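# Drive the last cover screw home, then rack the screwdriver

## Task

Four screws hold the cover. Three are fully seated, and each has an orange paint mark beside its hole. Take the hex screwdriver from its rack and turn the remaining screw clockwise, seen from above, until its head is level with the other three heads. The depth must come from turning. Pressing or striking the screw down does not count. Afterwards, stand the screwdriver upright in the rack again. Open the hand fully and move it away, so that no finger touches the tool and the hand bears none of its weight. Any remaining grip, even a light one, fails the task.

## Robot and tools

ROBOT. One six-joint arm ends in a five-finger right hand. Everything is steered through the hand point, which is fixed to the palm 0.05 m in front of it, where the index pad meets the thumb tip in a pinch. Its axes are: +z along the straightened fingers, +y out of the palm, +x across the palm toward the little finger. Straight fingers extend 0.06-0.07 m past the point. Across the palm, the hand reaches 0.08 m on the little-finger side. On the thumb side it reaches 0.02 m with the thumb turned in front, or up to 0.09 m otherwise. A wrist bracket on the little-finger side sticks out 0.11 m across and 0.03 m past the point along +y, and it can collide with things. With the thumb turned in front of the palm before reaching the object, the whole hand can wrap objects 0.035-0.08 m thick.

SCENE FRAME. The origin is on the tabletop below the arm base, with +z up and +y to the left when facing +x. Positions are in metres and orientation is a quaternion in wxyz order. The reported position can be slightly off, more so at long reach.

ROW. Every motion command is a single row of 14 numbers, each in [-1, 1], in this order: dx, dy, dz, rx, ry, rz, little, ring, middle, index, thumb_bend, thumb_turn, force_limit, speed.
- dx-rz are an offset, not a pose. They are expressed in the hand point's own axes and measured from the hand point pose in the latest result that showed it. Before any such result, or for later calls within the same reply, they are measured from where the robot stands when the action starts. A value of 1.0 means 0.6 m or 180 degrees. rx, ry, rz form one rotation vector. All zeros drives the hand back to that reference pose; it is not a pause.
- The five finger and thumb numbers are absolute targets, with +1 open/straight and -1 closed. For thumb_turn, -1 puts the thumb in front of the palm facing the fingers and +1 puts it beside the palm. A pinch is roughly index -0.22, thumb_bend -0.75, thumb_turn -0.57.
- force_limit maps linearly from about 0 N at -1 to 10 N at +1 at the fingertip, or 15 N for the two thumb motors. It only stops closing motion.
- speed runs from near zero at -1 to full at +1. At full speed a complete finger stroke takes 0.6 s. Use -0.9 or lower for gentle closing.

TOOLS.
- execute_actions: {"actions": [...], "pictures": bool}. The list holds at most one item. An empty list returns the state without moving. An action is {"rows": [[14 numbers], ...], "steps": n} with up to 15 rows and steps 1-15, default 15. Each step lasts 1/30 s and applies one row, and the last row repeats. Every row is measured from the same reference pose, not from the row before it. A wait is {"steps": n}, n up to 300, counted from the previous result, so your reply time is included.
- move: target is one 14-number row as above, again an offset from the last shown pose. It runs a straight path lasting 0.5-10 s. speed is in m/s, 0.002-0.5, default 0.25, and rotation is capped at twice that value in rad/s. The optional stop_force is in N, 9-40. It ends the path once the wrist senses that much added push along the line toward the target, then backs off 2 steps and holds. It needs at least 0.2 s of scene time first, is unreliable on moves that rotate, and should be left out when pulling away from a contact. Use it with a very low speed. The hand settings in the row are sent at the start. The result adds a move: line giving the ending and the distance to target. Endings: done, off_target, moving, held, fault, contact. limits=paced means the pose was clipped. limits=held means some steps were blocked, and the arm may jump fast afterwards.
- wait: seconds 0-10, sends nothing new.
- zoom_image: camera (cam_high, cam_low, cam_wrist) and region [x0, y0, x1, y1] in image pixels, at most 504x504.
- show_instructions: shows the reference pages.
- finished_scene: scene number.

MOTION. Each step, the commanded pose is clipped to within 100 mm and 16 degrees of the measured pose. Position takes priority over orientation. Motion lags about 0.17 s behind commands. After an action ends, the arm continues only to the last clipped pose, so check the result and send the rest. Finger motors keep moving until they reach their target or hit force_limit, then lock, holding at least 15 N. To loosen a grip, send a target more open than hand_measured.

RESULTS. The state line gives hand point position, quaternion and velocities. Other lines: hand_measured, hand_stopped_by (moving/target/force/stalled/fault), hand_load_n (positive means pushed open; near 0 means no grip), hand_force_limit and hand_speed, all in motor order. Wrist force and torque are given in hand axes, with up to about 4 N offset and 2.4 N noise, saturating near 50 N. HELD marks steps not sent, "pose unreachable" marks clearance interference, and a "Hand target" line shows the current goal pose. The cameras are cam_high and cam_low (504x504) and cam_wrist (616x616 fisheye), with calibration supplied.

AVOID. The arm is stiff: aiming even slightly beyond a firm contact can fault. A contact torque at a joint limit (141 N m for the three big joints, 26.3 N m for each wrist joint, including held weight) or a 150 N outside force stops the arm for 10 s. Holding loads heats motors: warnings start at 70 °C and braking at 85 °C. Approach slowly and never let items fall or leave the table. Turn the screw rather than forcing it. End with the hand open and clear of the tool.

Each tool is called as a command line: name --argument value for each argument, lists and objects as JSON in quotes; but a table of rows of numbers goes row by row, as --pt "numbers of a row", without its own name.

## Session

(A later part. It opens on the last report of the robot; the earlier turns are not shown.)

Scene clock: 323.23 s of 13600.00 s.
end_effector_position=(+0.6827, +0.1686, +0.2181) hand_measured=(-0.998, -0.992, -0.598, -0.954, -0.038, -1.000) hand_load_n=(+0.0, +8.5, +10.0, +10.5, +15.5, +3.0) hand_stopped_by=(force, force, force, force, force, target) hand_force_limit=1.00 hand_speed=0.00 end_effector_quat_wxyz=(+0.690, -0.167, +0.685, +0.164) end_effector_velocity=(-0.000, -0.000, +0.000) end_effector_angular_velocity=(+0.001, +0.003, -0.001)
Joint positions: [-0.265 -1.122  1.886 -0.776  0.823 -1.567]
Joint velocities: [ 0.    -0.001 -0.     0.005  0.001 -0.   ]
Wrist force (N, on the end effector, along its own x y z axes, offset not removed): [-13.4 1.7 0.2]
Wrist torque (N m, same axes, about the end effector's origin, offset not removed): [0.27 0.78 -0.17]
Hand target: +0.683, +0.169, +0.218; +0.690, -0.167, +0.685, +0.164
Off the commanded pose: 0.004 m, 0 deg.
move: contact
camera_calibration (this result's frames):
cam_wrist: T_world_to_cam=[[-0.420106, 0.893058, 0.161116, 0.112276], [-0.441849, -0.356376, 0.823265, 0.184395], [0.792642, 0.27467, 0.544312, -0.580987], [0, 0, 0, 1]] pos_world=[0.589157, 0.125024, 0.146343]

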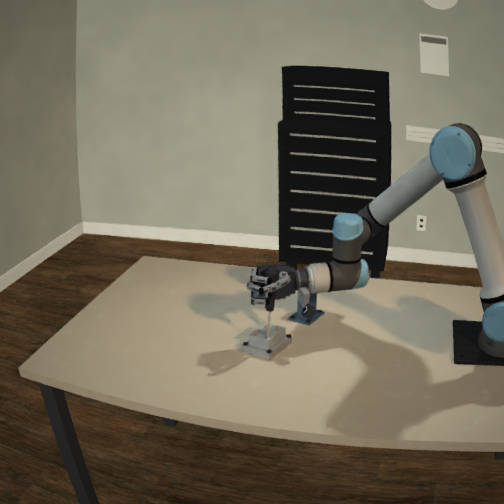

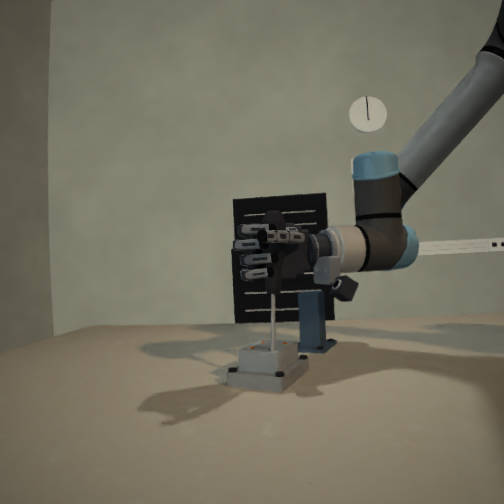

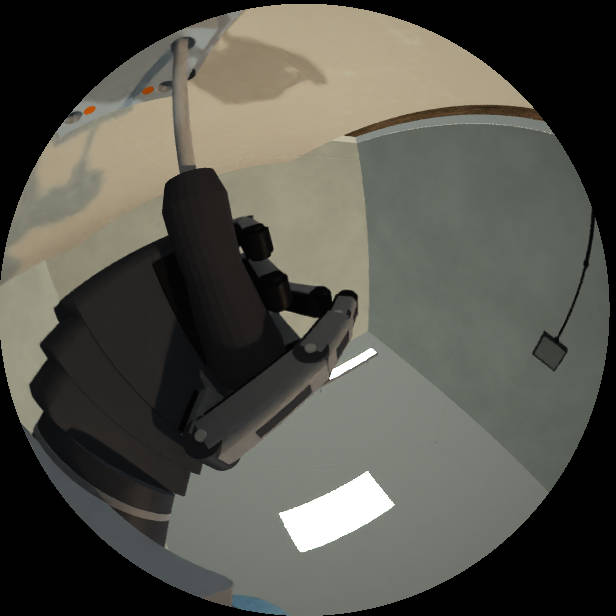

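move --target '[-0.0004,-0.0392,0.0183,0.1667,0,0,-1,-1,-1,-1,-1,-1,1,0]' --speed 0.15

move --target '[0,-0.0445,0.019,0.1889,0,0,-1,-1,-1,-1,-1,-1,1,0]' --speed 0.15

move --target '[-0.008,0,0,0,0,0,-1,-1,-1,-1,-1,-1,1,0]' --speed 0.03

move --target '[0,0.0267,-0.083,-0.3546,0,0,-1,-1,-1,-1,-1,-1,1,0]' --speed 0.25

move --target '[0.014,0.001,0,0,0.0002,0,-1,-1,-1,-1,-1,-1,1,0]' --speed 0.003 --stop_force 9

move --target '[-0.0004,-0.0392,0.0183,0.1667,0,0,-1,-1,-1,-1,-1,-1,1,0]' --speed 0.15

move --target '[0,-0.0445,0.019,0.1889,0,0,-1,-1,-1,-1,-1,-1,1,0]' --speed 0.15

move --target '[-0.008,0,0,0,0,0,-1,-1,-1,-1,-1,-1,1,0]' --speed 0.03

move --target '[0,0.0267,-0.083,-0.3547,0,0,-1,-1,-1,-1,-1,-1,1,0]' --speed 0.25

move --target '[0.014,0.001,0,0,0.0002,0,-1,-1,-1,-1,-1,-1,1,0]' --speed 0.003 --stop_force 9

Scene clock: 327.47 s of 13600.00 s.
end_effector_position=(+0.7032, +0.1528, +0.2186) hand_measured=(-0.998, -0.992, -0.598, -0.954, -0.038, -1.000) hand_load_n=(+0.0, +7.0, +10.0, +11.5, +15.5, +2.5) hand_stopped_by=(force, force, force, force, force, target) hand_force_limit=1.00 hand_speed=0.00 end_effector_quat_wxyz=(+0.710, +0.017, +0.704, -0.018) end_effector_velocity=(+0.001, -0.000, -0.000) end_effector_angular_velocity=(+0.000, -0.000, -0.017)
Joint positions: [-0.054 -1.168  1.961 -0.804  1.555 -1.57 ]
Joint velocities: [ 0.009  0.002 -0.003  0.001  0.026 -0.   ]
Wrist force (N, on the end effector, along its own x y z axes, offset not removed): [-2.4 2.0 -0.1]
Wrist torque (N m, same axes, about the end effector's origin, offset not removed): [0.48 0.24 -0.12]
Hand target: +0.703, +0.153, +0.219; +0.710, +0.018, +0.704, -0.018
Off the commanded pose: 0.000 m, 0 deg.
move: done
camera_calibration (this result's frames):
cam_wrist: T_world_to_cam=[[0.0802189, 0.982919, 0.165635, -0.231616], [-0.562627, -0.0925192, 0.821517, 0.232376], [0.82281, -0.159092, 0.545595, -0.548372], [0, 0, 0, 1]] pos_world=[0.600527, 0.161918, 0.146652]

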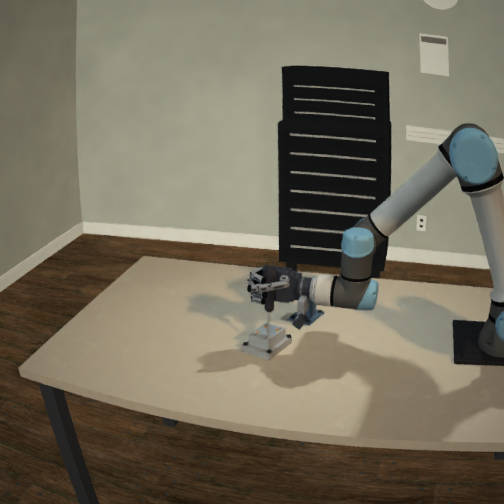

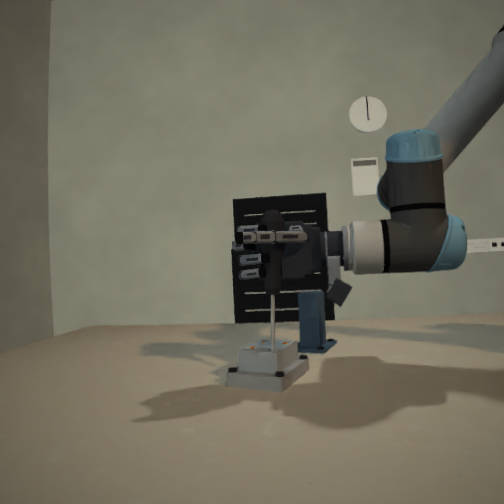

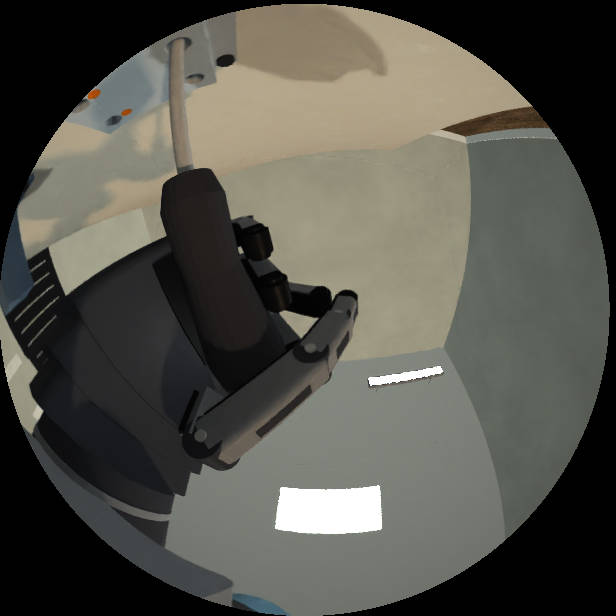

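Scene clock: 329.93 s of 13600.00 s.
end_effector_position=(+0.7133, +0.1257, +0.2187) hand_measured=(-0.998, -0.992, -0.598, -0.954, -0.038, -1.000) hand_load_n=(+0.0, +6.0, +10.0, +12.5, +15.5, +2.0) hand_stopped_by=(force, force, force, force, force, target) hand_force_limit=1.00 hand_speed=0.00 end_effector_quat_wxyz=(+0.675, +0.223, +0.668, -0.222) end_effector_velocity=(+0.000, -0.001, -0.000) end_effector_angular_velocity=(+0.003, -0.001, -0.017)
Joint positions: [ 0.199 -1.046  1.759 -0.725  2.399 -1.574]
Joint velocities: [ 0.005  0.006 -0.011  0.006  0.022  0.003]
Wrist force (N, on the end effector, along its own x y z axes, offset not removed): [0.8 0.2 0.3]
Wrist torque (N m, same axes, about the end effector's origin, offset not removed): [0.26 0.04 -0.31]
Hand target: +0.713, +0.126, +0.219; +0.674, +0.224, +0.668, -0.223
Off the commanded pose: 0.000 m, 0 deg.
move: done
camera_calibration (this result's frames):
cam_wrist: T_world_to_cam=[[0.614011, 0.770561, 0.170957, -0.56103], [-0.520939, 0.232911, 0.821203, 0.164907], [0.59297, -0.593286, 0.544425, -0.3423], [0, 0, 0, 1]] pos_world=[0.633359, 0.190817, 0.146846]

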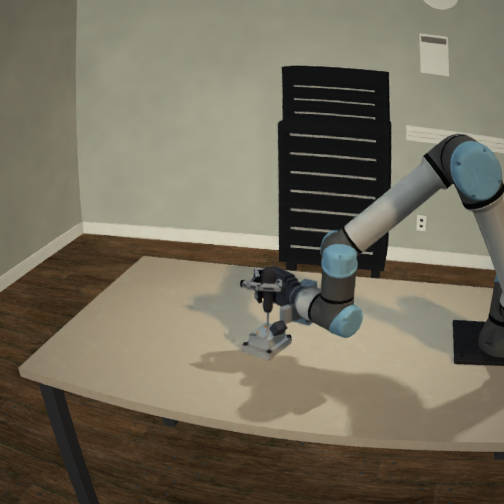

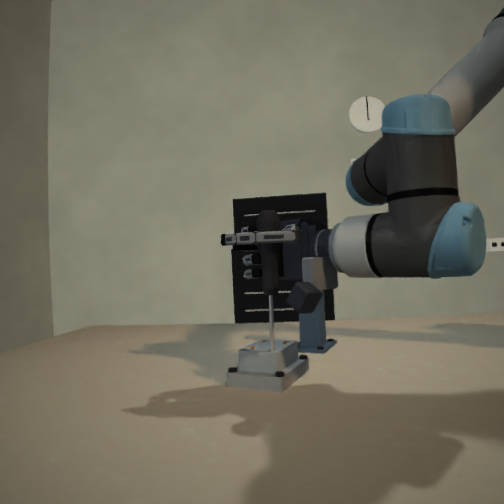

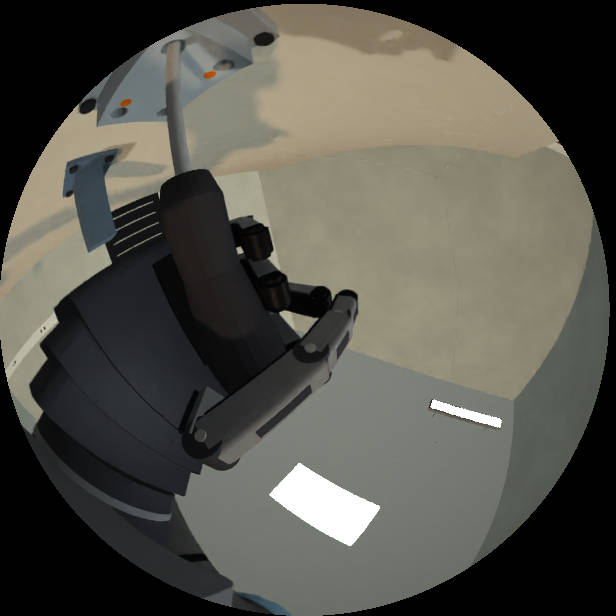

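Scene clock: 330.63 s of 13600.00 s.
end_effector_position=(+0.7132, +0.1258, +0.2232) hand_measured=(-0.998, -0.992, -0.598, -0.954, -0.038, -1.000) hand_load_n=(+0.0, +7.5, +10.0, +11.5, +15.5, +2.5) hand_stopped_by=(force, force, force, force, force, target) hand_force_limit=1.00 hand_speed=0.00 end_effector_quat_wxyz=(+0.675, +0.223, +0.668, -0.222) end_effector_velocity=(-0.000, +0.000, +0.002) end_effector_angular_velocity=(-0.000, +0.001, +0.001)
Joint positions: [ 0.199 -1.053  1.756 -0.715  2.399 -1.574]
Joint velocities: [-0.    -0.004 -0.001  0.006 -0.001  0.   ]
Wrist force (N, on the end effector, along its own x y z axes, offset not removed): [0.6 2.0 0.3]
Wrist torque (N m, same axes, about the end effector's origin, offset not removed): [0.36 -0.05 0.10]
Hand target: +0.713, +0.126, +0.223; +0.675, +0.223, +0.668, -0.222
Off the commanded pose: 0.000 m, 0 deg.
move: done
camera_calibration (this result's frames):
cam_wrist: T_world_to_cam=[[0.613885, 0.77063, 0.171099, -0.561797], [-0.521059, 0.232756, 0.821171, 0.161271], [0.592995, -0.593257, 0.544429, -0.344676], [0, 0, 0, 1]] pos_world=[0.633301, 0.190919, 0.151344]

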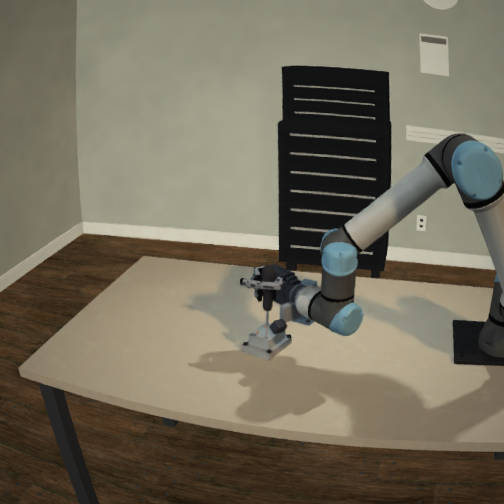

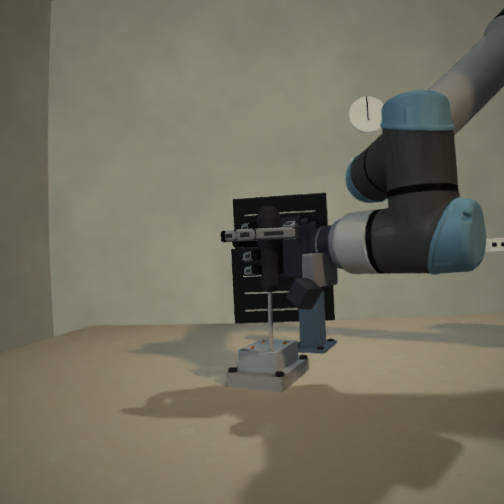

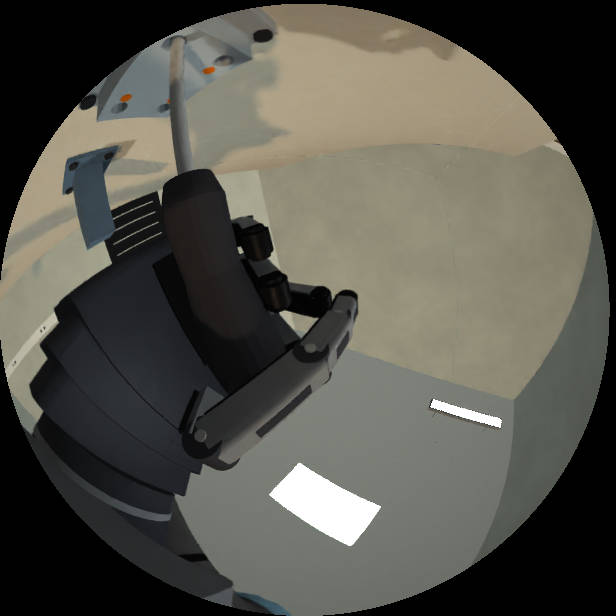

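Scene clock: 333.43 s of 13600.00 s.
end_effector_position=(+0.6826, +0.1682, +0.2228) hand_measured=(-0.998, -0.992, -0.598, -0.954, -0.038, -1.000) hand_load_n=(+0.0, +10.0, +10.0, +10.0, +15.5, +1.5) hand_stopped_by=(force, force, force, force, force, target) hand_force_limit=1.00 hand_speed=0.00 end_effector_quat_wxyz=(+0.690, -0.167, +0.685, +0.164) end_effector_velocity=(-0.000, +0.001, +0.000) end_effector_angular_velocity=(-0.001, +0.000, +0.017)
Joint positions: [-0.266 -1.13   1.883 -0.765  0.823 -1.568]
Joint velocities: [-0.004  0.004 -0.009  0.005 -0.021 -0.002]
Wrist force (N, on the end effector, along its own x y z axes, offset not removed): [0.9 1.0 1.5]
Wrist torque (N m, same axes, about the end effector's origin, offset not removed): [0.19 -0.09 0.03]
Hand target: +0.683, +0.168, +0.223; +0.690, -0.167, +0.684, +0.165
Off the commanded pose: 0.000 m, 0 deg.
move: done
camera_calibration (this result's frames):
cam_wrist: T_world_to_cam=[[-0.419517, 0.893357, 0.160991, 0.111436], [-0.442194, -0.356008, 0.823239, 0.180536], [0.792761, 0.274174, 0.544388, -0.583384], [0, 0, 0, 1]] pos_world=[0.589065, 0.124668, 0.151023]

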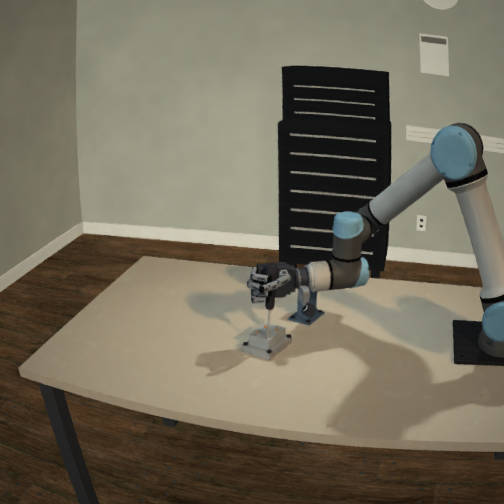

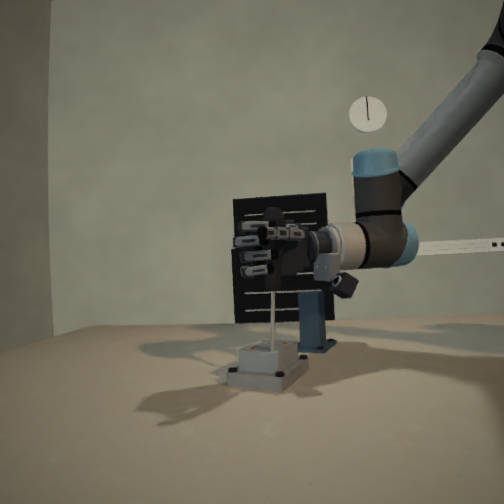

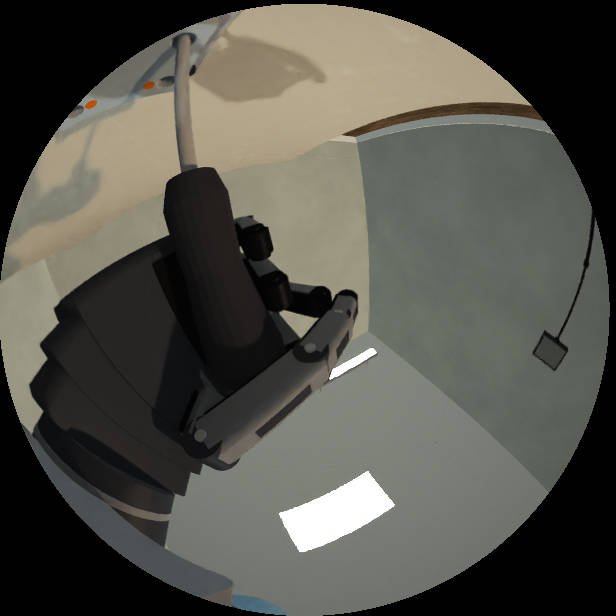

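Scene clock: 335.47 s of 13600.00 s.
end_effector_position=(+0.6825, +0.1685, +0.2179) hand_measured=(-0.998, -0.992, -0.598, -0.954, -0.038, -1.000) hand_load_n=(+0.0, +9.0, +10.0, +10.5, +15.5, +3.0) hand_stopped_by=(force, force, force, force, force, target) hand_force_limit=1.00 hand_speed=0.00 end_effector_quat_wxyz=(+0.690, -0.167, +0.685, +0.164) end_effector_velocity=(-0.000, -0.000, -0.000) end_effector_angular_velocity=(+0.001, +0.003, -0.002)
Joint positions: [-0.265 -1.122  1.887 -0.776  0.823 -1.568]
Joint velocities: [-0.    -0.001  0.001  0.003  0.002  0.   ]
Wrist force (N, on the end effector, along its own x y z axes, offset not removed): [-12.8 2.0 -0.5]
Wrist torque (N m, same axes, about the end effector's origin, offset not removed): [0.27 0.65 -0.12]
Hand target: +0.683, +0.168, +0.218; +0.690, -0.167, +0.685, +0.164
Off the commanded pose: 0.004 m, 0 deg.
move: contact
camera_calibration (this result's frames):
cam_wrist: T_world_to_cam=[[-0.419532, 0.893386, 0.160793, 0.111953], [-0.442165, -0.355825, 0.823334, 0.18455], [0.792769, 0.274318, 0.544304, -0.58075], [0, 0, 0, 1]] pos_world=[0.58897, 0.124961, 0.146156]

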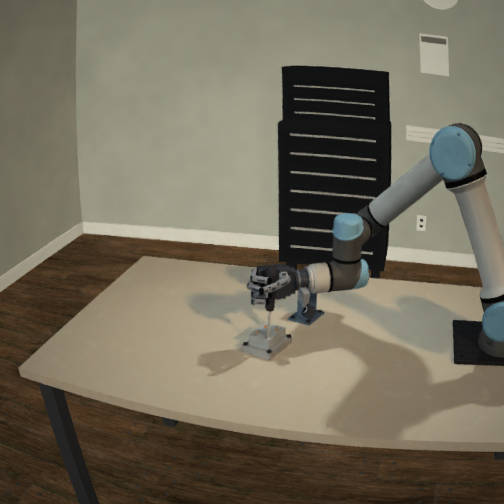

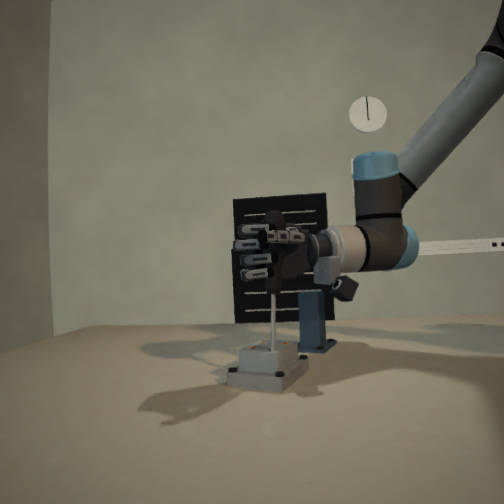

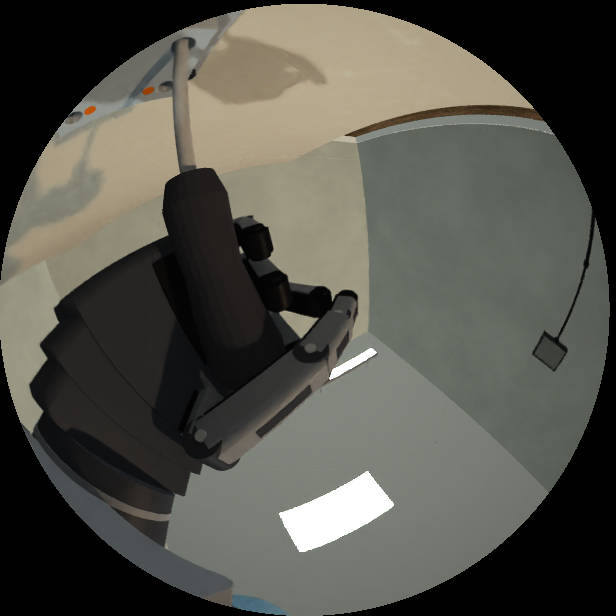

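Scene clock: 337.70 s of 13600.00 s.
end_effector_position=(+0.7030, +0.1527, +0.2184) hand_measured=(-0.998, -0.992, -0.598, -0.954, -0.038, -1.000) hand_load_n=(+0.0, +7.5, +10.0, +11.5, +15.5, +2.5) hand_stopped_by=(force, force, force, force, force, target) hand_force_limit=1.00 hand_speed=0.00 end_effector_quat_wxyz=(+0.710, +0.017, +0.704, -0.018) end_effector_velocity=(+0.001, -0.001, -0.000) end_effector_angular_velocity=(+0.000, -0.000, -0.019)
Joint positions: [-0.054 -1.168  1.962 -0.804  1.556 -1.57 ]
Joint velocities: [ 0.008  0.002 -0.002  0.     0.027  0.   ]
Wrist force (N, on the end effector, along its own x y z axes, offset not removed): [-3.8 2.6 -0.7]
Wrist torque (N m, same axes, about the end effector's origin, offset not removed): [0.55 0.33 -0.23]
Hand target: +0.703, +0.153, +0.218; +0.710, +0.018, +0.704, -0.019
Off the commanded pose: 0.000 m, 0 deg.
move: done
camera_calibration (this result's frames):
cam_wrist: T_world_to_cam=[[0.0808528, 0.982918, 0.165331, -0.231836], [-0.562767, -0.0918864, 0.821493, 0.232426], [0.822652, -0.159463, 0.545724, -0.548005], [0, 0, 0, 1]] pos_world=[0.600364, 0.161846, 0.146453]

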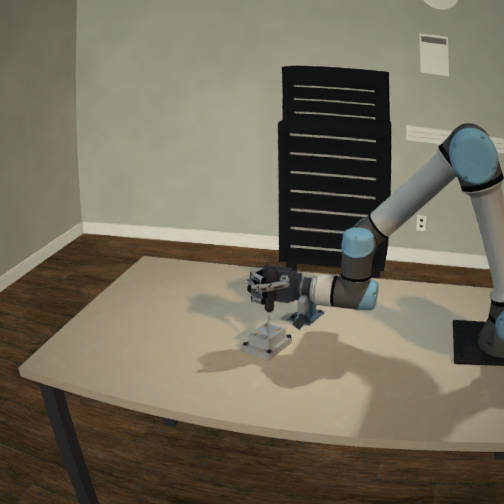

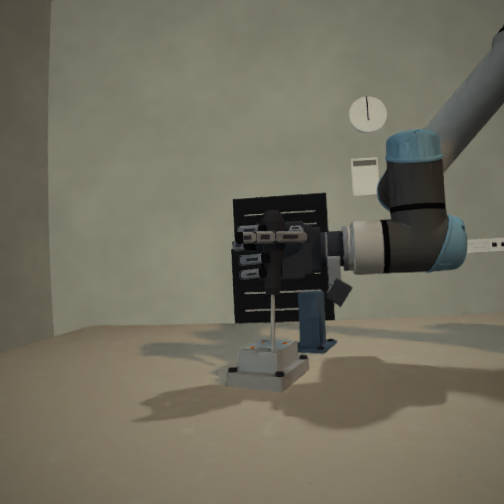

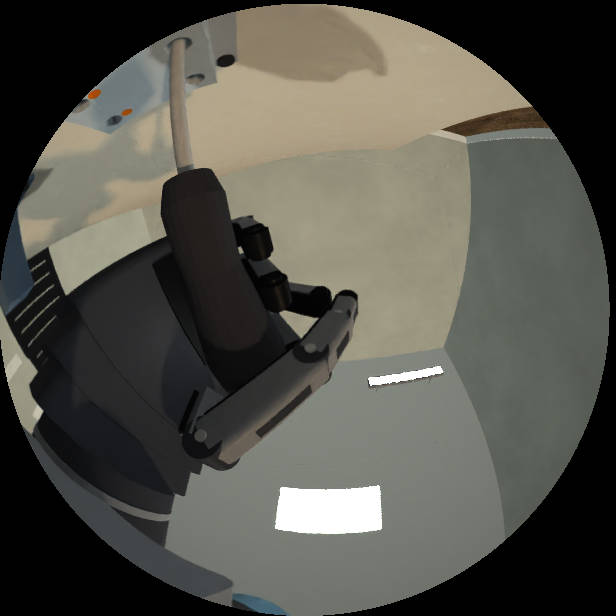

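Scene clock: 340.17 s of 13600.00 s.
end_effector_position=(+0.7131, +0.1256, +0.2185) hand_measured=(-0.998, -0.992, -0.598, -0.954, -0.038, -1.000) hand_load_n=(+0.0, +6.0, +10.0, +12.0, +15.5, +2.0) hand_stopped_by=(force, force, force, force, force, target) hand_force_limit=1.00 hand_speed=0.00 end_effector_quat_wxyz=(+0.675, +0.223, +0.668, -0.222) end_effector_velocity=(+0.000, -0.001, -0.000) end_effector_angular_velocity=(+0.002, +0.001, -0.017)
Joint positions: [ 0.199 -1.046  1.76  -0.726  2.4   -1.574]
Joint velocities: [ 0.005  0.006 -0.01   0.007  0.022  0.003]
Wrist force (N, on the end effector, along its own x y z axes, offset not removed): [-0.6 1.3 0.6]
Wrist torque (N m, same axes, about the end effector's origin, offset not removed): [0.52 0.12 -0.40]
Hand target: +0.713, +0.125, +0.219; +0.674, +0.224, +0.667, -0.223
Off the commanded pose: 0.000 m, 0 deg.
move: done
camera_calibration (this result's frames):
cam_wrist: T_world_to_cam=[[0.614506, 0.77021, 0.170757, -0.561051], [-0.520857, 0.233526, 0.821081, 0.164871], [0.592529, -0.5935, 0.544672, -0.341875], [0, 0, 0, 1]] pos_world=[0.633214, 0.190723, 0.146641]

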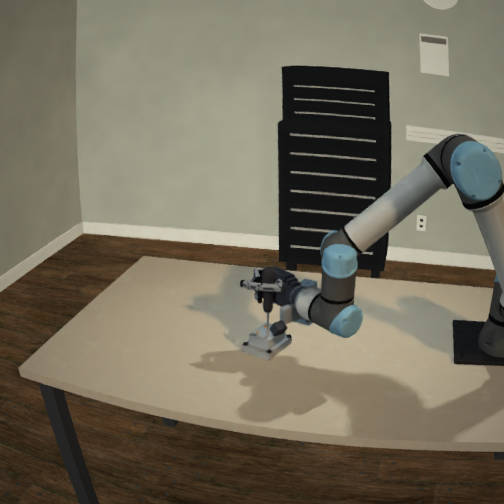

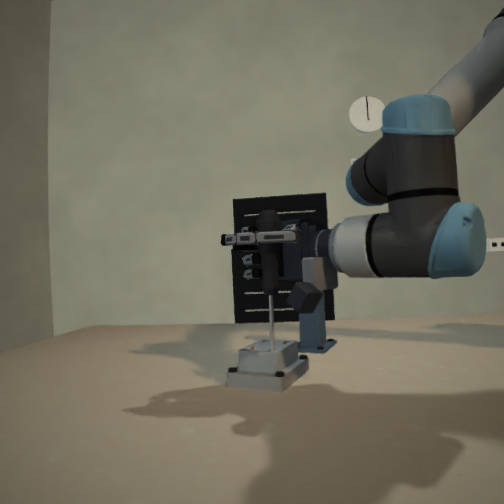

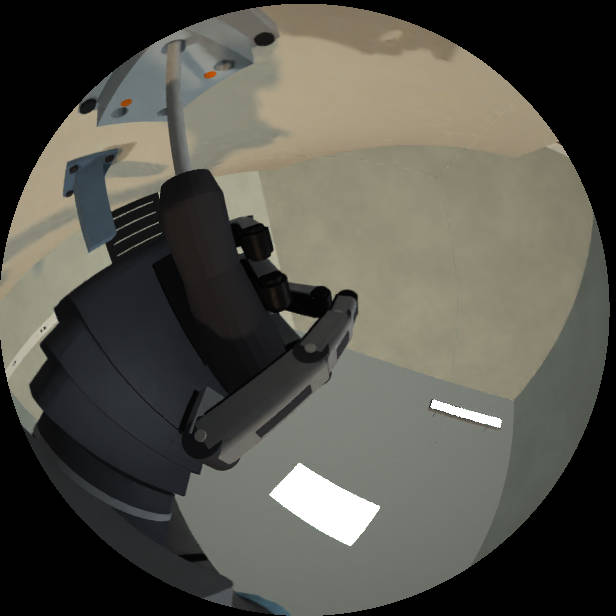

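Scene clock: 340.87 s of 13600.00 s.
end_effector_position=(+0.7130, +0.1257, +0.2230) hand_measured=(-0.998, -0.992, -0.598, -0.954, -0.038, -1.000) hand_load_n=(+0.0, +7.5, +10.0, +11.0, +15.5, +2.5) hand_stopped_by=(force, force, force, force, force, target) hand_force_limit=1.00 hand_speed=0.00 end_effector_quat_wxyz=(+0.675, +0.223, +0.668, -0.222) end_effector_velocity=(-0.000, -0.001, +0.002) end_effector_angular_velocity=(-0.000, +0.002, -0.002)
Joint positions: [ 0.199 -1.053  1.757 -0.716  2.4   -1.574]
Joint velocities: [-0.001 -0.003 -0.002  0.007  0.001  0.   ]
Wrist force (N, on the end effector, along its own x y z axes, offset not removed): [0.5 2.4 0.7]
Wrist torque (N m, same axes, about the end effector's origin, offset not removed): [0.40 -0.03 0.04]
Hand target: +0.713, +0.126, +0.223; +0.675, +0.223, +0.668, -0.222
Off the commanded pose: 0.000 m, 0 deg.
move: done
camera_calibration (this result's frames):
cam_wrist: T_world_to_cam=[[0.614379, 0.770279, 0.170904, -0.561818], [-0.520979, 0.233368, 0.821048, 0.161237], [0.592553, -0.593472, 0.544675, -0.344249], [0, 0, 0, 1]] pos_world=[0.633156, 0.190827, 0.151138]

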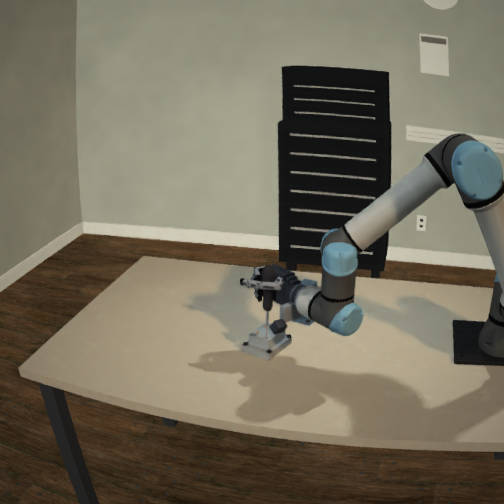

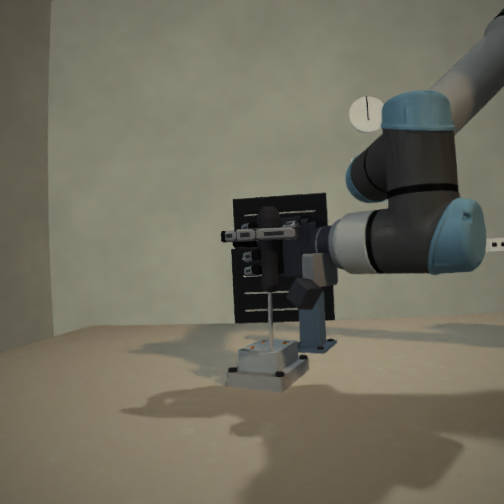

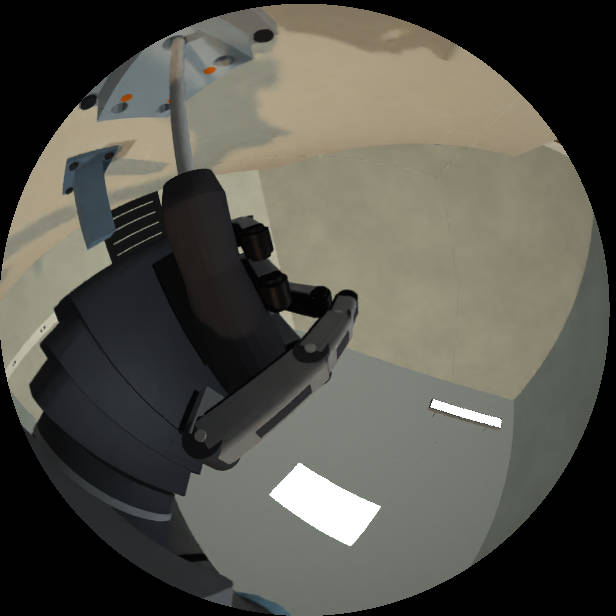

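Scene clock: 343.67 s of 13600.00 s.
end_effector_position=(+0.6824, +0.1681, +0.2226) hand_measured=(-0.998, -0.992, -0.598, -0.954, -0.038, -1.000) hand_load_n=(+0.0, +10.0, +10.0, +10.0, +15.5, +1.5) hand_stopped_by=(force, force, force, force, force, target) hand_force_limit=1.00 hand_speed=0.00 end_effector_quat_wxyz=(+0.690, -0.167, +0.685, +0.164) end_effector_velocity=(-0.001, +0.002, -0.000) end_effector_angular_velocity=(-0.001, +0.001, +0.019)
Joint positions: [-0.266 -1.13   1.884 -0.765  0.823 -1.568]
Joint velocities: [-0.003  0.005 -0.008  0.005 -0.021 -0.002]
Wrist force (N, on the end effector, along its own x y z axes, offset not removed): [0.3 4.1 1.0]
Wrist torque (N m, same axes, about the end effector's origin, offset not removed): [0.64 0.02 0.07]
Hand target: +0.682, +0.168, +0.223; +0.690, -0.167, +0.684, +0.164
Off the commanded pose: 0.000 m, 0 deg.
move: done
camera_calibration (this result's frames):
cam_wrist: T_world_to_cam=[[-0.41922, 0.893557, 0.160658, 0.111326], [-0.442393, -0.355582, 0.823317, 0.180633], [0.792807, 0.274077, 0.54437, -0.58313], [0, 0, 0, 1]] pos_world=[0.58889, 0.124576, 0.150835]

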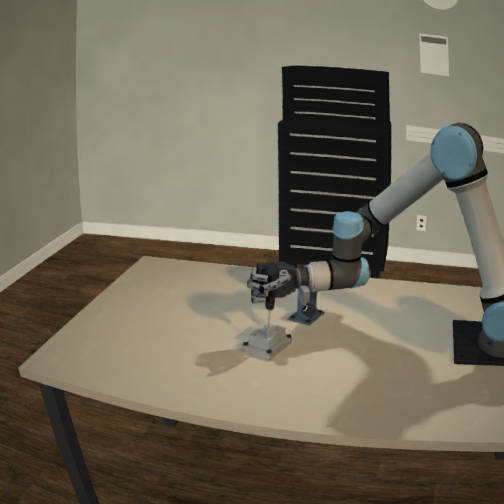

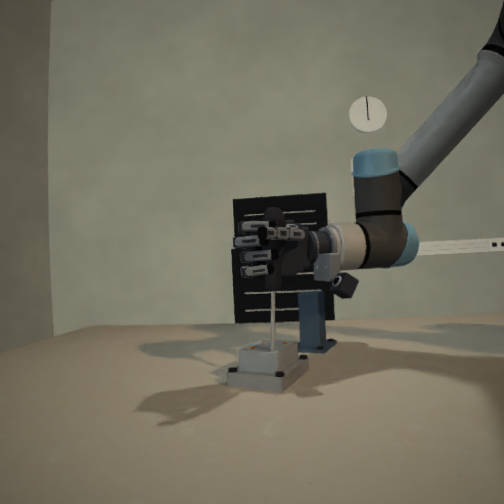

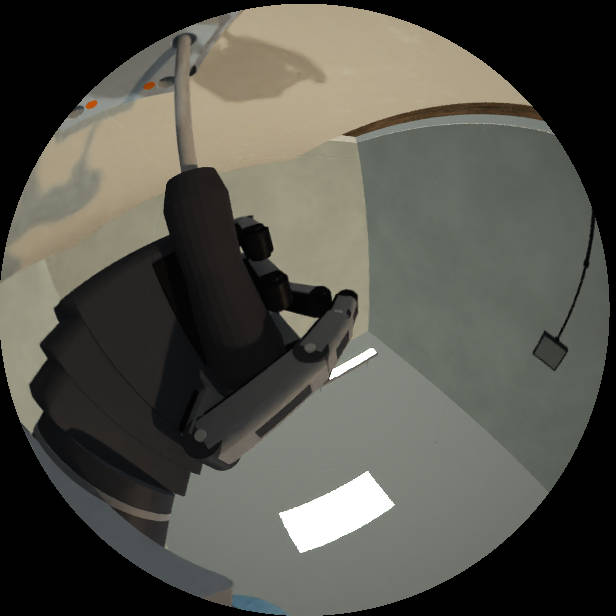

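Scene clock: 345.70 s of 13600.00 s.
end_effector_position=(+0.6824, +0.1684, +0.2177) hand_measured=(-0.998, -0.992, -0.598, -0.954, -0.038, -1.000) hand_load_n=(+0.0, +9.0, +10.0, +10.5, +15.5, +3.0) hand_stopped_by=(force, force, force, force, force, target) hand_force_limit=1.00 hand_speed=0.00 end_effector_quat_wxyz=(+0.690, -0.167, +0.685, +0.164) end_effector_velocity=(-0.000, -0.000, -0.000) end_effector_angular_velocity=(+0.001, +0.004, -0.001)
Joint positions: [-0.265 -1.122  1.887 -0.777  0.823 -1.568]
Joint velocities: [-0.001 -0.001  0.001  0.005  0.001 -0.   ]
Wrist force (N, on the end effector, along its own x y z axes, offset not removed): [-13.2 2.9 0.7]
Wrist torque (N m, same axes, about the end effector's origin, offset not removed): [0.43 0.63 -0.18]
Hand target: +0.682, +0.168, +0.218; +0.690, -0.167, +0.685, +0.164
Off the commanded pose: 0.004 m, 0 deg.
move: contact
camera_calibration (this result's frames):
cam_wrist: T_world_to_cam=[[-0.419236, 0.893585, 0.16046, 0.111843], [-0.442365, -0.3554, 0.82341, 0.184648], [0.792814, 0.274221, 0.544288, -0.580496], [0, 0, 0, 1]] pos_world=[0.588795, 0.124867, 0.14597]

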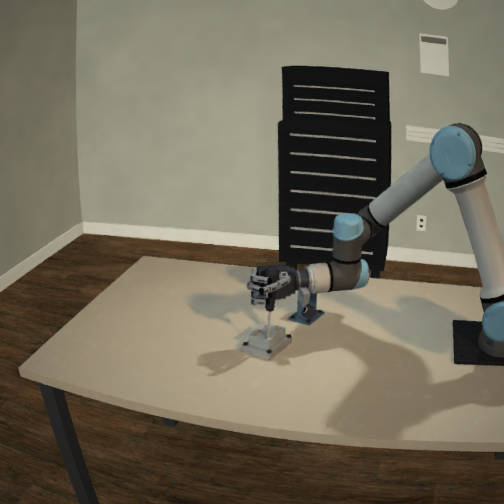

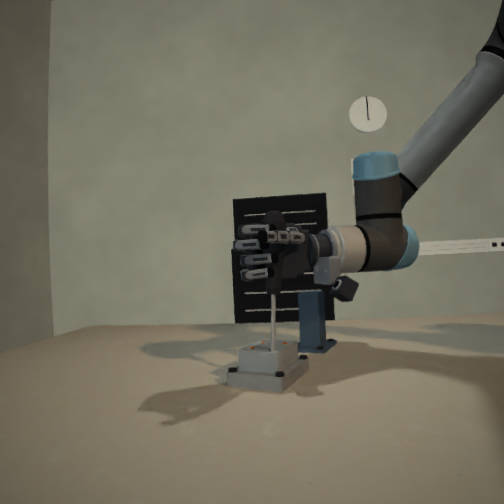

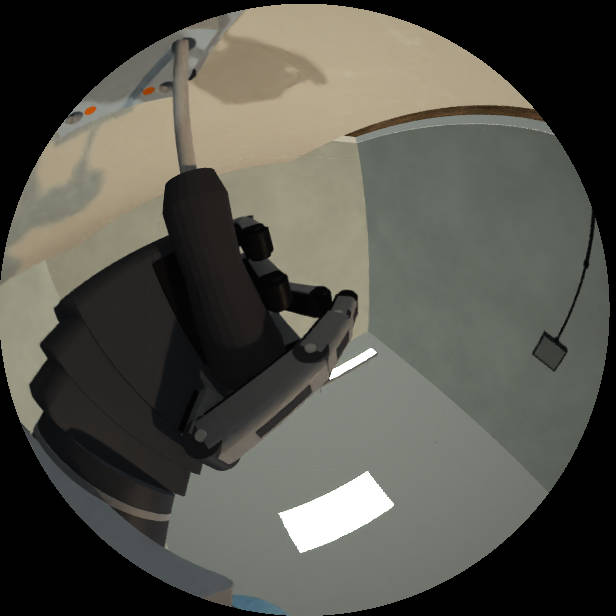

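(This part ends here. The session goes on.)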